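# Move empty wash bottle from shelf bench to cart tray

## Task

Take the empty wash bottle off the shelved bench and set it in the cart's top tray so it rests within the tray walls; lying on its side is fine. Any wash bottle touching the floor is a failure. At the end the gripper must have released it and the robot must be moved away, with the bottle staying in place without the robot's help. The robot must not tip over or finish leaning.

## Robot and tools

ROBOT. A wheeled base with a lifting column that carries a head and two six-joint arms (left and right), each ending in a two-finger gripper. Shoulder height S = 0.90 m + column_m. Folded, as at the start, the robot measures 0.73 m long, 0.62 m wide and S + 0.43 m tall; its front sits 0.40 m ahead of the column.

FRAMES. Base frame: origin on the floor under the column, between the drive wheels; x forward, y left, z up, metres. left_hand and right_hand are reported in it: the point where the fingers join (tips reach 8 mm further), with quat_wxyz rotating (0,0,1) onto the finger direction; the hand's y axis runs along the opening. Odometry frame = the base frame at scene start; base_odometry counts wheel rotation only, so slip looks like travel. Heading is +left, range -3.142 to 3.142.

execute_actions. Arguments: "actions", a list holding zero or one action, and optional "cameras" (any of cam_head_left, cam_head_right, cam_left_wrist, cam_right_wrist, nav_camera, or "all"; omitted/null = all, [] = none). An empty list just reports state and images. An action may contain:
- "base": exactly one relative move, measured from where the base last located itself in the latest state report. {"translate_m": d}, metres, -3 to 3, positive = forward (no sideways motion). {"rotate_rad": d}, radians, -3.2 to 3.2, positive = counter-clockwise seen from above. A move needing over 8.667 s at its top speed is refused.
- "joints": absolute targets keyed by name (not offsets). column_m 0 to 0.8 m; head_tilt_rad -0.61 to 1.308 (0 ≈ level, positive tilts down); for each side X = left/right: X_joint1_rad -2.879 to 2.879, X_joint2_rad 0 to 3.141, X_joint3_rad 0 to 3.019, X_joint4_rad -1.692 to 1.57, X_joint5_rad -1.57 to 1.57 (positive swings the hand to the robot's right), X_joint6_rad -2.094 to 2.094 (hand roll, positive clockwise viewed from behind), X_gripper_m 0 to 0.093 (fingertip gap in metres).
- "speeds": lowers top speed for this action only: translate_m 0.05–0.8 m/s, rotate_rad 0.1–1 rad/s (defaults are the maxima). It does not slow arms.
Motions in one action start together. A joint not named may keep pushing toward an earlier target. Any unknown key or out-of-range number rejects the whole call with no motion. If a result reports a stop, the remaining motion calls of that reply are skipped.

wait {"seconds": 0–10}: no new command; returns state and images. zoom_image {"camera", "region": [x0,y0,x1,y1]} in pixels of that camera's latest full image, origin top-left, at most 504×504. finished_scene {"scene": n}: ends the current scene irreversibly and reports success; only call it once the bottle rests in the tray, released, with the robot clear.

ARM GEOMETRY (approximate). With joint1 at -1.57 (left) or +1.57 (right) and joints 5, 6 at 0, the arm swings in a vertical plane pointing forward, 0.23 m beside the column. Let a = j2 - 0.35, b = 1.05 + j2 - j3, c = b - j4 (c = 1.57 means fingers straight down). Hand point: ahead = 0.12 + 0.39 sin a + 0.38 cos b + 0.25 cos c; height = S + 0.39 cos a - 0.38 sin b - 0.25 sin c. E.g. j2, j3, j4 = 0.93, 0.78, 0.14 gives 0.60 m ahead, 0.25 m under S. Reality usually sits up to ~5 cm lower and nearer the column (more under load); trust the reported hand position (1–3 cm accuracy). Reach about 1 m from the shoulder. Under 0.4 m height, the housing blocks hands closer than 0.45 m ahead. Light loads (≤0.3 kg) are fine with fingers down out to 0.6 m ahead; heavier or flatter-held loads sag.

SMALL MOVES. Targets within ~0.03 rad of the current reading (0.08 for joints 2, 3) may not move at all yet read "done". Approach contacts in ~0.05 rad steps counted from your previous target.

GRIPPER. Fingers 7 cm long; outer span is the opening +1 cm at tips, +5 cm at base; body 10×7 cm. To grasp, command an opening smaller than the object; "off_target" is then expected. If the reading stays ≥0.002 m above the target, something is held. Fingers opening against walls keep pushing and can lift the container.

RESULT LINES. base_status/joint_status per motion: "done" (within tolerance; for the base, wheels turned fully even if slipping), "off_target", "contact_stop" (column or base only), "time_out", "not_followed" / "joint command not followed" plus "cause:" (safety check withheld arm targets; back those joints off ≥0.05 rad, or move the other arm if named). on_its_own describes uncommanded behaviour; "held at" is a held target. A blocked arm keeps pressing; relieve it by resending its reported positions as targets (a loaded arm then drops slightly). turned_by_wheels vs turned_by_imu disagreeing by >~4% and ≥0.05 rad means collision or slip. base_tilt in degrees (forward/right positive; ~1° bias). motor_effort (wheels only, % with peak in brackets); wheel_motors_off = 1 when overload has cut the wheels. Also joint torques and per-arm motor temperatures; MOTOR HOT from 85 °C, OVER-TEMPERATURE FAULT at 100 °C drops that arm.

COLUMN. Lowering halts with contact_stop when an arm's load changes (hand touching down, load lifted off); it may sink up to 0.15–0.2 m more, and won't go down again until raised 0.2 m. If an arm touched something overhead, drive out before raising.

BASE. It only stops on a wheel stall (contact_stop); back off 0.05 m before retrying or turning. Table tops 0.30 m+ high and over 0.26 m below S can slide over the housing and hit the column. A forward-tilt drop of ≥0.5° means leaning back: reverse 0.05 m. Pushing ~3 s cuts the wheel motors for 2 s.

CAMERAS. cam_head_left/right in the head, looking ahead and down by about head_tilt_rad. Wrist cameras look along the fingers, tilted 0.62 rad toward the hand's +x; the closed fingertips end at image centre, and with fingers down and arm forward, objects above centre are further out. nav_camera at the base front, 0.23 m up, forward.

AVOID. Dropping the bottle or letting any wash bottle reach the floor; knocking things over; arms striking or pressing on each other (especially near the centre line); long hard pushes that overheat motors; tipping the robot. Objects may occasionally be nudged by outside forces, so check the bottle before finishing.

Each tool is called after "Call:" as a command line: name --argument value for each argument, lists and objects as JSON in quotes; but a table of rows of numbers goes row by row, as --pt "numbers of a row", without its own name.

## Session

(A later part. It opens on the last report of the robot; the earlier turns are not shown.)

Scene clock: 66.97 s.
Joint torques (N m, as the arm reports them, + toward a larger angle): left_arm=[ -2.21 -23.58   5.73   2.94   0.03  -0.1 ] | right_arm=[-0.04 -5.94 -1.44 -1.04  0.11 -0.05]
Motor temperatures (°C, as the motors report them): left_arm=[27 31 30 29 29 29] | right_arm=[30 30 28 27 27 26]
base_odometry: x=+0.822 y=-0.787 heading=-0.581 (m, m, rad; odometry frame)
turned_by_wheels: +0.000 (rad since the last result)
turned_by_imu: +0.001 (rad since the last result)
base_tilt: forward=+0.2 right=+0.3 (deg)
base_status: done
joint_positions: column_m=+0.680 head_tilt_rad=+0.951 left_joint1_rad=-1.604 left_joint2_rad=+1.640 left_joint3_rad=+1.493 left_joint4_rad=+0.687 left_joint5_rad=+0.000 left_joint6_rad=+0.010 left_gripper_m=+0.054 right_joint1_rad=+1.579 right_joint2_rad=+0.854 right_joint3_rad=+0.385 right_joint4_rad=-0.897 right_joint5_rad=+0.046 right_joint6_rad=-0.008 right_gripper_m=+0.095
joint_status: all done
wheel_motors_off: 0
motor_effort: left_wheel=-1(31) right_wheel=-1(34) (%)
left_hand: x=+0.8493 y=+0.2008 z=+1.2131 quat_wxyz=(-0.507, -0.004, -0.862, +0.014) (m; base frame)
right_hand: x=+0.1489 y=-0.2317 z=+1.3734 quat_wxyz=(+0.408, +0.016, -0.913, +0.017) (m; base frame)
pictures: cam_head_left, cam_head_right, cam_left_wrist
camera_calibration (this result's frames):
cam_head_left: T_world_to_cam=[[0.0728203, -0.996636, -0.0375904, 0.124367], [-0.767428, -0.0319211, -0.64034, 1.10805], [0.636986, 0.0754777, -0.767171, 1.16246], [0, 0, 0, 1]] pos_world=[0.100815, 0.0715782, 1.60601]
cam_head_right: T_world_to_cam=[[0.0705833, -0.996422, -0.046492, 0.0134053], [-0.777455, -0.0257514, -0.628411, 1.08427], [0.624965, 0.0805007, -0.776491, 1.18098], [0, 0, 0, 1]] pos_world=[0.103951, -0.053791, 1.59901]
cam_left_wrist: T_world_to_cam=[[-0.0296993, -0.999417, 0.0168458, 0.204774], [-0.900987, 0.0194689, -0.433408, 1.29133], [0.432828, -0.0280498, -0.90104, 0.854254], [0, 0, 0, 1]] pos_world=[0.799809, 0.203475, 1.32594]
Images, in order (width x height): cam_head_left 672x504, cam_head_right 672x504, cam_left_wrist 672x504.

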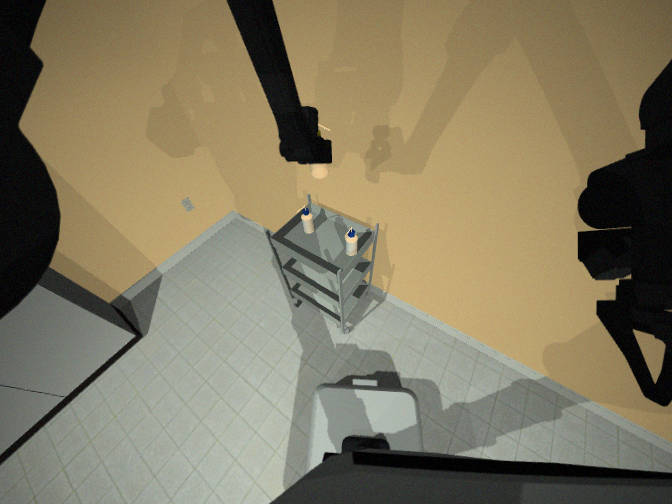

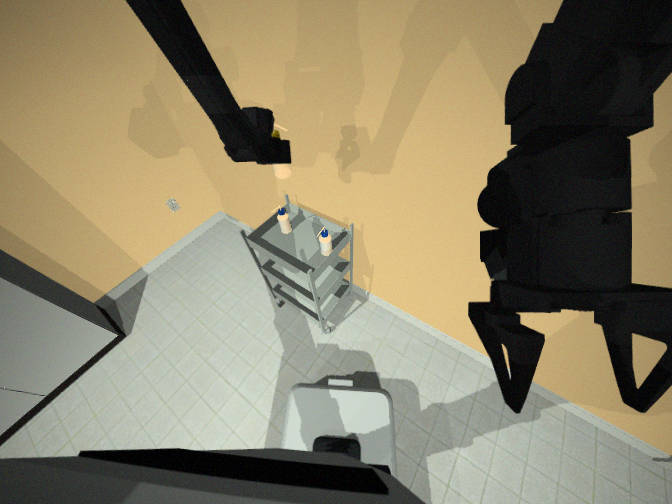

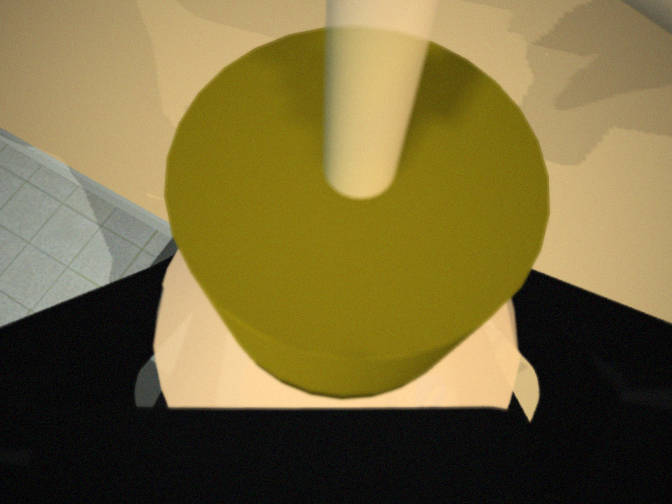

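Call:
execute_actions --actions '[{"base":{"translate_m":0.055},"joints":{"column_m":0.4,"head_tilt_rad":0.85},"speeds":{"translate_m":0.1}}]' --cameras '["cam_head_left","cam_head_right"]'

Call:
zoom_image --camera "cam_head_left" --region '[240, 130, 420, 310]'

Scene clock: 80.97 s.
Joint torques (N m, as the arm reports them, + toward a larger angle): left_arm=[ -2.03 -23.34   5.51   2.98   0.03  -0.1 ] | right_arm=[-0.26 -5.84 -1.28 -1.17  0.15 -0.09]
Motor temperatures (°C, as the motors report them): left_arm=[27 31 30 29 29 29] | right_arm=[30 30 28 27 27 26]
base_odometry: x=+0.868 y=-0.818 heading=-0.581 (m, m, rad; odometry frame)
turned_by_wheels: +0.000 (rad since the last result)
turned_by_imu: +0.002 (rad since the last result)
base_tilt: forward=+0.2 right=+0.2 (deg)
base_status: done
joint_positions: column_m=+0.400 head_tilt_rad=+0.865 left_joint1_rad=-1.604 left_joint2_rad=+1.640 left_joint3_rad=+1.493 left_joint4_rad=+0.687 left_joint5_rad=+0.000 left_joint6_rad=+0.010 left_gripper_m=+0.054 right_joint1_rad=+1.579 right_joint2_rad=+0.854 right_joint3_rad=+0.382 right_joint4_rad=-0.897 right_joint5_rad=+0.046 right_joint6_rad=-0.008 right_gripper_m=+0.095
joint_status: all done
wheel_motors_off: 0
motor_effort: left_wheel=+0(34) right_wheel=+1(32) (%)
left_hand: x=+0.8493 y=+0.2008 z=+0.9332 quat_wxyz=(-0.507, -0.004, -0.862, +0.014) (m; base frame)
right_hand: x=+0.1470 y=-0.2317 z=+1.0941 quat_wxyz=(+0.410, +0.016, -0.912, +0.017) (m; base frame)
pictures: cam_head_left, cam_head_right
camera_calibration (this result's frames):
cam_head_left: T_world_to_cam=[[0.0757878, -0.996636, -0.0311778, 0.10481], [-0.709415, -0.0319211, -0.704068, 1.01426], [0.700705, 0.0754777, -0.709448, 0.864563], [0, 0, 0, 1]] pos_world=[0.105786, 0.0715782, 1.33074]
cam_head_right: T_world_to_cam=[[0.0743259, -0.996422, -0.0402389, -0.00846048], [-0.720432, -0.0257514, -0.693047, 0.99513], [0.689531, 0.0805007, -0.719768, 0.881815], [0, 0, 0, 1]] pos_world=[0.109513, -0.053791, 1.32403]
Images, in order (width x height): cam_head_left 672x504, cam_head_right 672x504.

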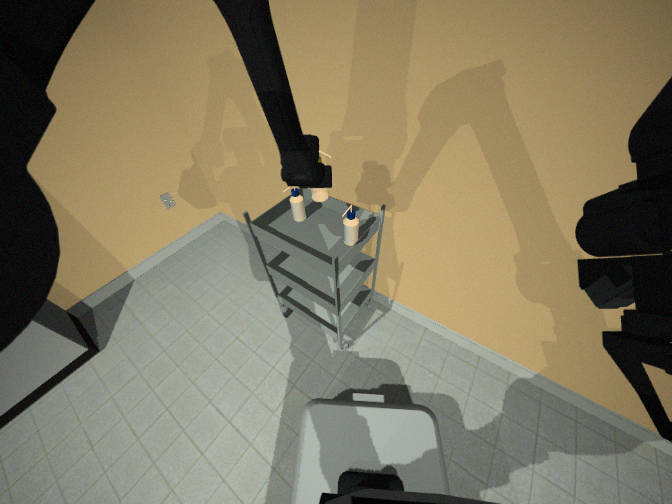

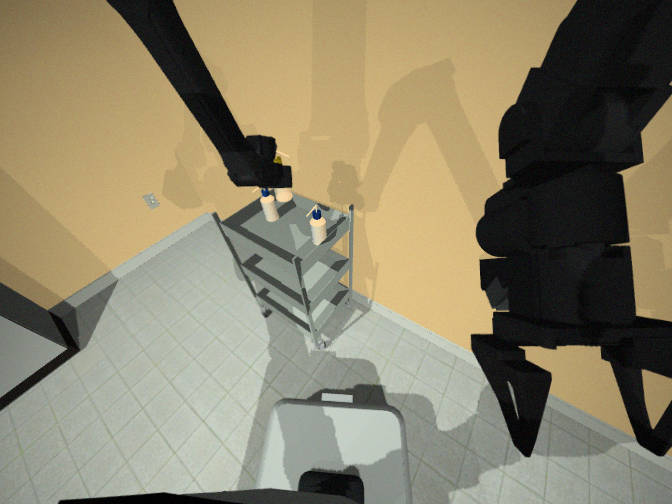

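Region (240, 130, 420, 310) of cam_head_left's 672x504 image, scaled by 2.800, with more detail than that image has.

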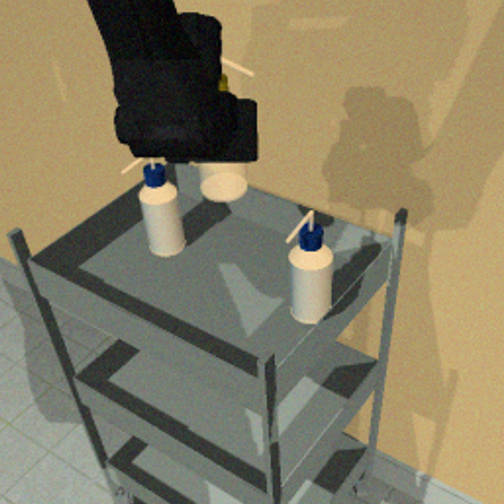

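Call:
execute_actions --actions '[{"joints":{"column_m":0.29}}]' --cameras '["cam_head_left"]'

Call:
zoom_image --camera "cam_head_left" --region '[240, 130, 420, 310]'

Scene clock: 86.33 s.
Joint torques (N m, as the arm reports them, + toward a larger angle): left_arm=[ -1.99 -22.98   5.61   2.97   0.03  -0.1 ] | right_arm=[-0.43 -5.54 -1.26 -1.11  0.09 -0.12]
Motor temperatures (°C, as the motors report them): left_arm=[27 31 30 29 29 29] | right_arm=[30 30 28 27 27 26]
base_odometry: x=+0.868 y=-0.818 heading=-0.581 (m, m, rad; odometry frame)
turned_by_wheels: +0.000 (rad since the last result)
turned_by_imu: +0.002 (rad since the last result)
base_tilt: forward=+0.1 right=+0.3 (deg)
base_status: not commanded
joint_positions: column_m=+0.290 head_tilt_rad=+0.865 left_joint1_rad=-1.604 left_joint2_rad=+1.640 left_joint3_rad=+1.493 left_joint4_rad=+0.687 left_joint5_rad=+0.000 left_joint6_rad=+0.010 left_gripper_m=+0.054 right_joint1_rad=+1.579 right_joint2_rad=+0.854 right_joint3_rad=+0.382 right_joint4_rad=-0.897 right_joint5_rad=+0.046 right_joint6_rad=-0.008 right_gripper_m=+0.095
joint_status: all done
wheel_motors_off: 0
motor_effort: left_wheel=+1(1) right_wheel=+0(1) (%)
left_hand: x=+0.8493 y=+0.2008 z=+0.8232 quat_wxyz=(-0.507, -0.004, -0.862, +0.014) (m; base frame)
right_hand: x=+0.1470 y=-0.2317 z=+0.9841 quat_wxyz=(+0.410, +0.016, -0.912, +0.017) (m; base frame)
pictures: cam_head_left
camera_calibration (this result's frames):
cam_head_left: T_world_to_cam=[[0.0757878, -0.996636, -0.0311778, 0.10138], [-0.709415, -0.0319211, -0.704068, 0.93682], [0.700705, 0.0754777, -0.709448, 0.786529], [0, 0, 0, 1]] pos_world=[0.105786, 0.0715782, 1.22075]
Images, in order (width x height): cam_head_left 672x504.

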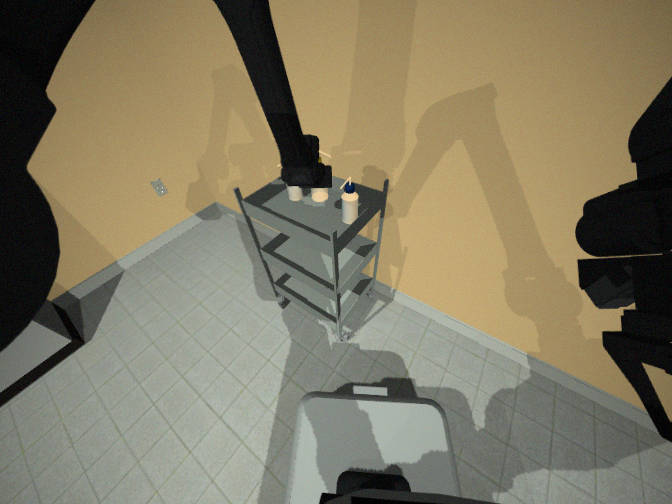

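Region (240, 130, 420, 310) of cam_head_left's 672x504 image, scaled by 2.800, with more detail than that image has.

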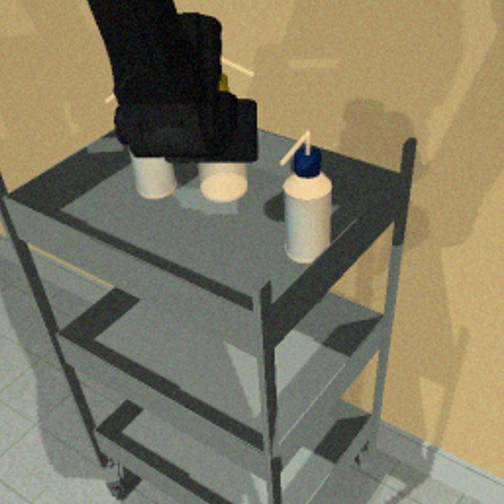

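Call:
execute_actions --actions '[{"joints":{"column_m":0.26}}]' --cameras '["cam_head_left"]'

Call:
zoom_image --camera "cam_head_left" --region '[240, 130, 420, 310]'

Scene clock: 88.77 s.
Joint torques (N m, as the arm reports them, + toward a larger angle): left_arm=[ -2.05 -23.04   5.84   2.97   0.03  -0.11] | right_arm=[-0.24 -4.88 -1.34 -1.12  0.13 -0.11]
Motor temperatures (°C, as the motors report them): left_arm=[27 31 30 29 29 29] | right_arm=[30 30 28 27 27 26]
base_odometry: x=+0.868 y=-0.818 heading=-0.581 (m, m, rad; odometry frame)
turned_by_wheels: +0.000 (rad since the last result)
turned_by_imu: +0.001 (rad since the last result)
base_tilt: forward=+0.1 right=+0.2 (deg)
base_status: not commanded
joint_positions: column_m=+0.260 head_tilt_rad=+0.865 left_joint1_rad=-1.604 left_joint2_rad=+1.640 left_joint3_rad=+1.493 left_joint4_rad=+0.687 left_joint5_rad=+0.000 left_joint6_rad=+0.010 left_gripper_m=+0.054 right_joint1_rad=+1.579 right_joint2_rad=+0.854 right_joint3_rad=+0.382 right_joint4_rad=-0.897 right_joint5_rad=+0.046 right_joint6_rad=-0.008 right_gripper_m=+0.095
joint_status: all done
wheel_motors_off: 0
motor_effort: left_wheel=-1(0) right_wheel=-1(0) (%)
left_hand: x=+0.8493 y=+0.2008 z=+0.7932 quat_wxyz=(-0.507, -0.004, -0.862, +0.014) (m; base frame)
right_hand: x=+0.1470 y=-0.2317 z=+0.9541 quat_wxyz=(+0.410, +0.016, -0.912, +0.017) (m; base frame)
pictures: cam_head_left
camera_calibration (this result's frames):
cam_head_left: T_world_to_cam=[[0.0757878, -0.996636, -0.0311778, 0.100444], [-0.709415, -0.0319211, -0.704068, 0.915682], [0.700705, 0.0754777, -0.709448, 0.76523], [0, 0, 0, 1]] pos_world=[0.105786, 0.0715782, 1.19073]
Images, in order (width x height): cam_head_left 672x504.

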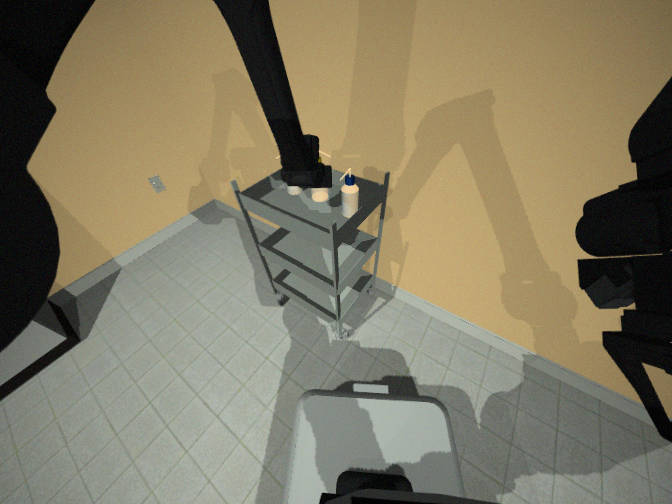

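Region (240, 130, 420, 310) of cam_head_left's 672x504 image, scaled by 2.800, with more detail than that image has.

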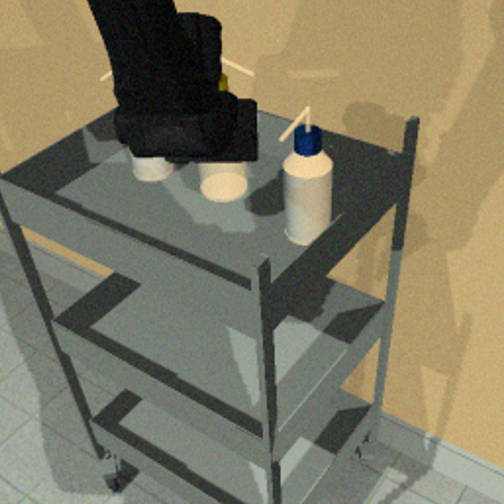

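Call:
execute_actions --actions '[{"joints":{"column_m":0.245}}]' --cameras '[]'

Call:
execute_actions --actions '[{"joints":{"left_gripper_m":0.09}}]' --cameras '["cam_head_left","cam_left_wrist"]'

Scene clock: 91.73 s.
Joint torques (N m, as the arm reports them, + toward a larger angle): left_arm=[ -2.07 -23.2    5.77   2.97   0.02  -0.1 ] | right_arm=[ 0.62 -6.18 -1.46 -1.01  0.11 -0.07]
Motor temperatures (°C, as the motors report them): left_arm=[27 31 30 29 29 29] | right_arm=[30 30 28 27 27 26]
base_odometry: x=+0.868 y=-0.818 heading=-0.581 (m, m, rad; odometry frame)
turned_by_wheels: +0.000 (rad since the last result)
turned_by_imu: +0.001 (rad since the last result)
base_tilt: forward=+0.1 right=+0.2 (deg)
base_status: not commanded
joint_positions: column_m=+0.245 head_tilt_rad=+0.865 left_joint1_rad=-1.604 left_joint2_rad=+1.640 left_joint3_rad=+1.493 left_joint4_rad=+0.687 left_joint5_rad=+0.000 left_joint6_rad=+0.010 left_gripper_m=+0.054 right_joint1_rad=+1.579 right_joint2_rad=+0.854 right_joint3_rad=+0.382 right_joint4_rad=-0.897 right_joint5_rad=+0.046 right_joint6_rad=-0.008 right_gripper_m=+0.095
joint_status: all done
wheel_motors_off: 0
motor_effort: left_wheel=-1(1) right_wheel=-1(1) (%)
left_hand: x=+0.8493 y=+0.2008 z=+0.7782 quat_wxyz=(-0.507, -0.004, -0.862, +0.014) (m; base frame)
right_hand: x=+0.1470 y=-0.2317 z=+0.9391 quat_wxyz=(+0.410, +0.016, -0.912, +0.017) (m; base frame)
pictures: none
No camera images: the call's "cameras" was empty. Leave "cameras" out to get every camera's image.

Scene clock: 92.33 s.
Joint torques (N m, as the arm reports them, + toward a larger angle): left_arm=[ -1.61 -22.96   5.68   2.95   0.01  -0.09] | right_arm=[-0.06 -5.24 -1.46 -1.24  0.16 -0.12]
Motor temperatures (°C, as the motors report them): left_arm=[27 31 30 29 29 29] | right_arm=[30 30 28 27 27 26]
base_odometry: x=+0.868 y=-0.818 heading=-0.581 (m, m, rad; odometry frame)
turned_by_wheels: +0.000 (rad since the last result)
turned_by_imu: +0.000 (rad since the last result)
base_tilt: forward=+0.1 right=+0.4 (deg)
base_status: not commanded
joint_positions: column_m=+0.245 head_tilt_rad=+0.865 left_joint1_rad=-1.604 left_joint2_rad=+1.640 left_joint3_rad=+1.493 left_joint4_rad=+0.687 left_joint5_rad=+0.001 left_joint6_rad=+0.010 left_gripper_m=+0.090 right_joint1_rad=+1.579 right_joint2_rad=+0.854 right_joint3_rad=+0.382 right_joint4_rad=-0.897 right_joint5_rad=+0.046 right_joint6_rad=-0.008 right_gripper_m=+0.095
joint_status: all done
wheel_motors_off: 0
motor_effort: left_wheel=+0(2) right_wheel=-2(0) (%)
left_hand: x=+0.8493 y=+0.2007 z=+0.7782 quat_wxyz=(-0.507, -0.004, -0.862, +0.015) (m; base frame)
right_hand: x=+0.1470 y=-0.2317 z=+0.9391 quat_wxyz=(+0.410, +0.016, -0.912, +0.017) (m; base frame)
pictures: cam_head_left, cam_left_wrist
camera_calibration (this result's frames):
cam_head_left: T_world_to_cam=[[0.0757878, -0.996636, -0.0311778, 0.099977], [-0.709415, -0.0319211, -0.704068, 0.90513], [0.700705, 0.0754777, -0.709448, 0.754597], [0, 0, 0, 1]] pos_world=[0.105786, 0.0715782, 1.17574]
cam_left_wrist: T_world_to_cam=[[-0.0300326, -0.999404, 0.0170308, 0.21217], [-0.900978, 0.019689, -0.433418, 1.10281], [0.432824, -0.028361, -0.901032, 0.462477], [0, 0, 0, 1]] pos_world=[0.799808, 0.203447, 0.89107]
Images, in order (width x height): cam_head_left 672x504, cam_left_wrist 672x504.

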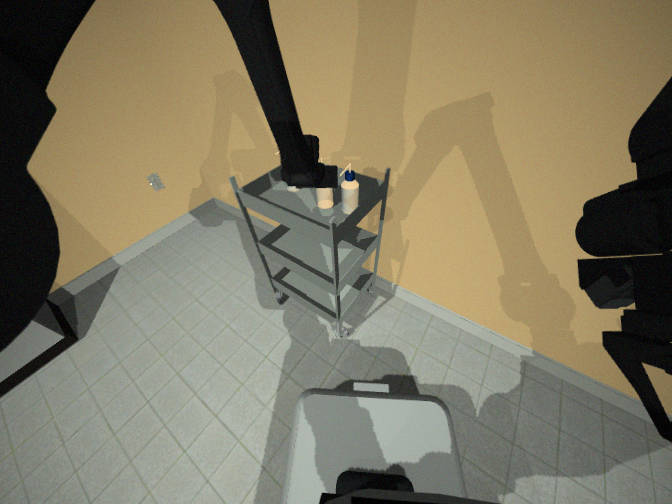

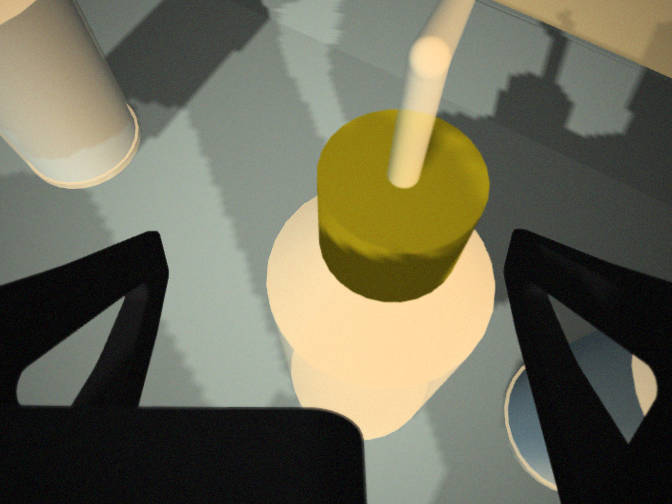

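Call:
execute_actions --actions '[{"joints":{"column_m":0.3}}]' --cameras '["cam_left_wrist"]'

Call:
execute_actions --actions '[{"base":{"translate_m":-0.3},"speeds":{"translate_m":0.3}}]' --cameras '["cam_head_left"]'

Scene clock: 96.77 s.
Joint torques (N m, as the arm reports them, + toward a larger angle): left_arm=[ -2.13 -23.08   5.74   2.94   0.01  -0.1 ] | right_arm=[-0.53 -5.94 -1.44 -1.16  0.14 -0.07]
Motor temperatures (°C, as the motors report them): left_arm=[27 31 30 29 29 29] | right_arm=[30 30 28 27 27 26]
base_odometry: x=+0.868 y=-0.818 heading=-0.581 (m, m, rad; odometry frame)
turned_by_wheels: +0.000 (rad since the last result)
turned_by_imu: +0.001 (rad since the last result)
base_tilt: forward=+0.1 right=+0.2 (deg)
base_status: not commanded
joint_positions: column_m=+0.300 head_tilt_rad=+0.865 left_joint1_rad=-1.604 left_joint2_rad=+1.640 left_joint3_rad=+1.493 left_joint4_rad=+0.687 left_joint5_rad=+0.001 left_joint6_rad=+0.010 left_gripper_m=+0.090 right_joint1_rad=+1.579 right_joint2_rad=+0.854 right_joint3_rad=+0.382 right_joint4_rad=-0.897 right_joint5_rad=+0.046 right_joint6_rad=-0.008 right_gripper_m=+0.095
joint_status: all done
wheel_motors_off: 0
motor_effort: left_wheel=-1(0) right_wheel=+1(0) (%)
left_hand: x=+0.8493 y=+0.2007 z=+0.8331 quat_wxyz=(-0.507, -0.004, -0.862, +0.015) (m; base frame)
right_hand: x=+0.1470 y=-0.2317 z=+0.9939 quat_wxyz=(+0.410, +0.016, -0.912, +0.017) (m; base frame)
pictures: cam_left_wrist
camera_calibration (this result's frames):
cam_left_wrist: T_world_to_cam=[[-0.0300326, -0.999404, 0.0170308, 0.211236], [-0.900978, 0.019689, -0.433418, 1.1266], [0.432824, -0.028361, -0.901032, 0.511927], [0, 0, 0, 1]] pos_world=[0.799808, 0.203447, 0.945952]
Images, in order (width x height): cam_left_wrist 672x504.

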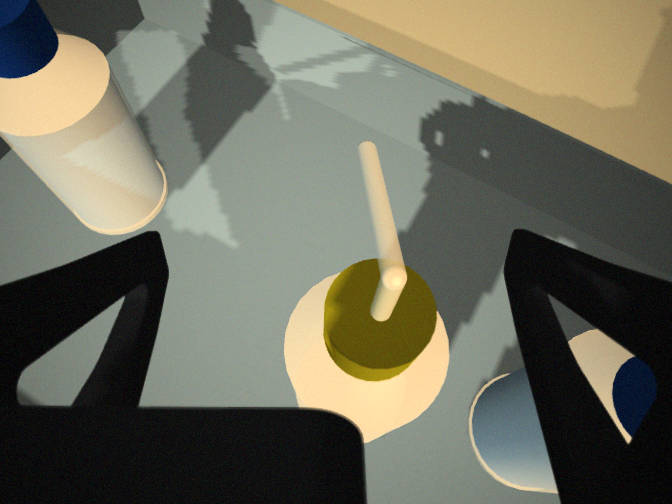

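Scene clock: 99.07 s.
Joint torques (N m, as the arm reports them, + toward a larger angle): left_arm=[ -1.68 -22.9    5.6    2.96   0.01  -0.09] | right_arm=[-0.55 -5.63 -1.28 -1.16  0.09 -0.08]
Motor temperatures (°C, as the motors report them): left_arm=[27 31 30 29 29 29] | right_arm=[30 30 28 27 27 26]
base_odometry: x=+0.617 y=-0.653 heading=-0.582 (m, m, rad; odometry frame)
turned_by_wheels: -0.001 (rad since the last result)
turned_by_imu: +0.001 (rad since the last result)
base_tilt: forward=+0.1 right=+0.3 (deg)
base_status: done
joint_positions: column_m=+0.300 head_tilt_rad=+0.865 left_joint1_rad=-1.604 left_joint2_rad=+1.640 left_joint3_rad=+1.493 left_joint4_rad=+0.687 left_joint5_rad=+0.001 left_joint6_rad=+0.010 left_gripper_m=+0.090 right_joint1_rad=+1.579 right_joint2_rad=+0.854 right_joint3_rad=+0.380 right_joint4_rad=-0.897 right_joint5_rad=+0.046 right_joint6_rad=-0.008 right_gripper_m=+0.095
joint_status: not commanded
wheel_motors_off: 0
motor_effort: left_wheel=-3(32) right_wheel=-1(43) (%)
left_hand: x=+0.8493 y=+0.2007 z=+0.8331 quat_wxyz=(-0.507, -0.004, -0.862, +0.015) (m; base frame)
right_hand: x=+0.1462 y=-0.2317 z=+0.9942 quat_wxyz=(+0.411, +0.016, -0.911, +0.017) (m; base frame)
pictures: cam_head_left
camera_calibration (this result's frames):
cam_head_left: T_world_to_cam=[[0.0757925, -0.996636, -0.0311663, 0.101673], [-0.709308, -0.0319211, -0.704175, 0.943903], [0.700812, 0.0754777, -0.709342, 0.793392], [0, 0, 0, 1]] pos_world=[0.105794, 0.0715782, 1.23063]
Images, in order (width x height): cam_head_left 672x504.

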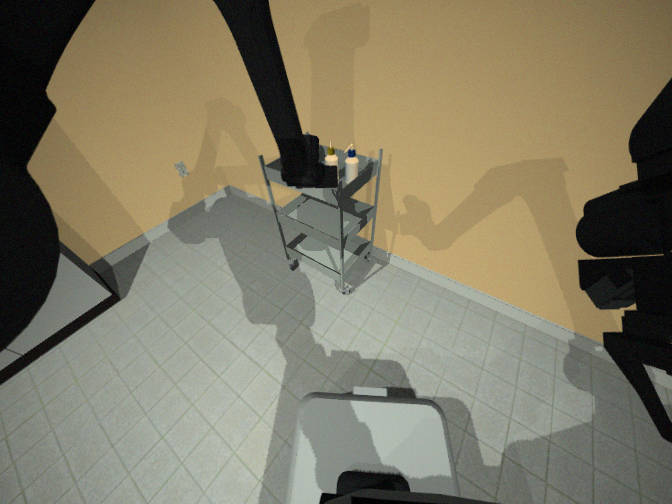

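Call:
finished_scene --scene 1

The scene is finished: the task was done.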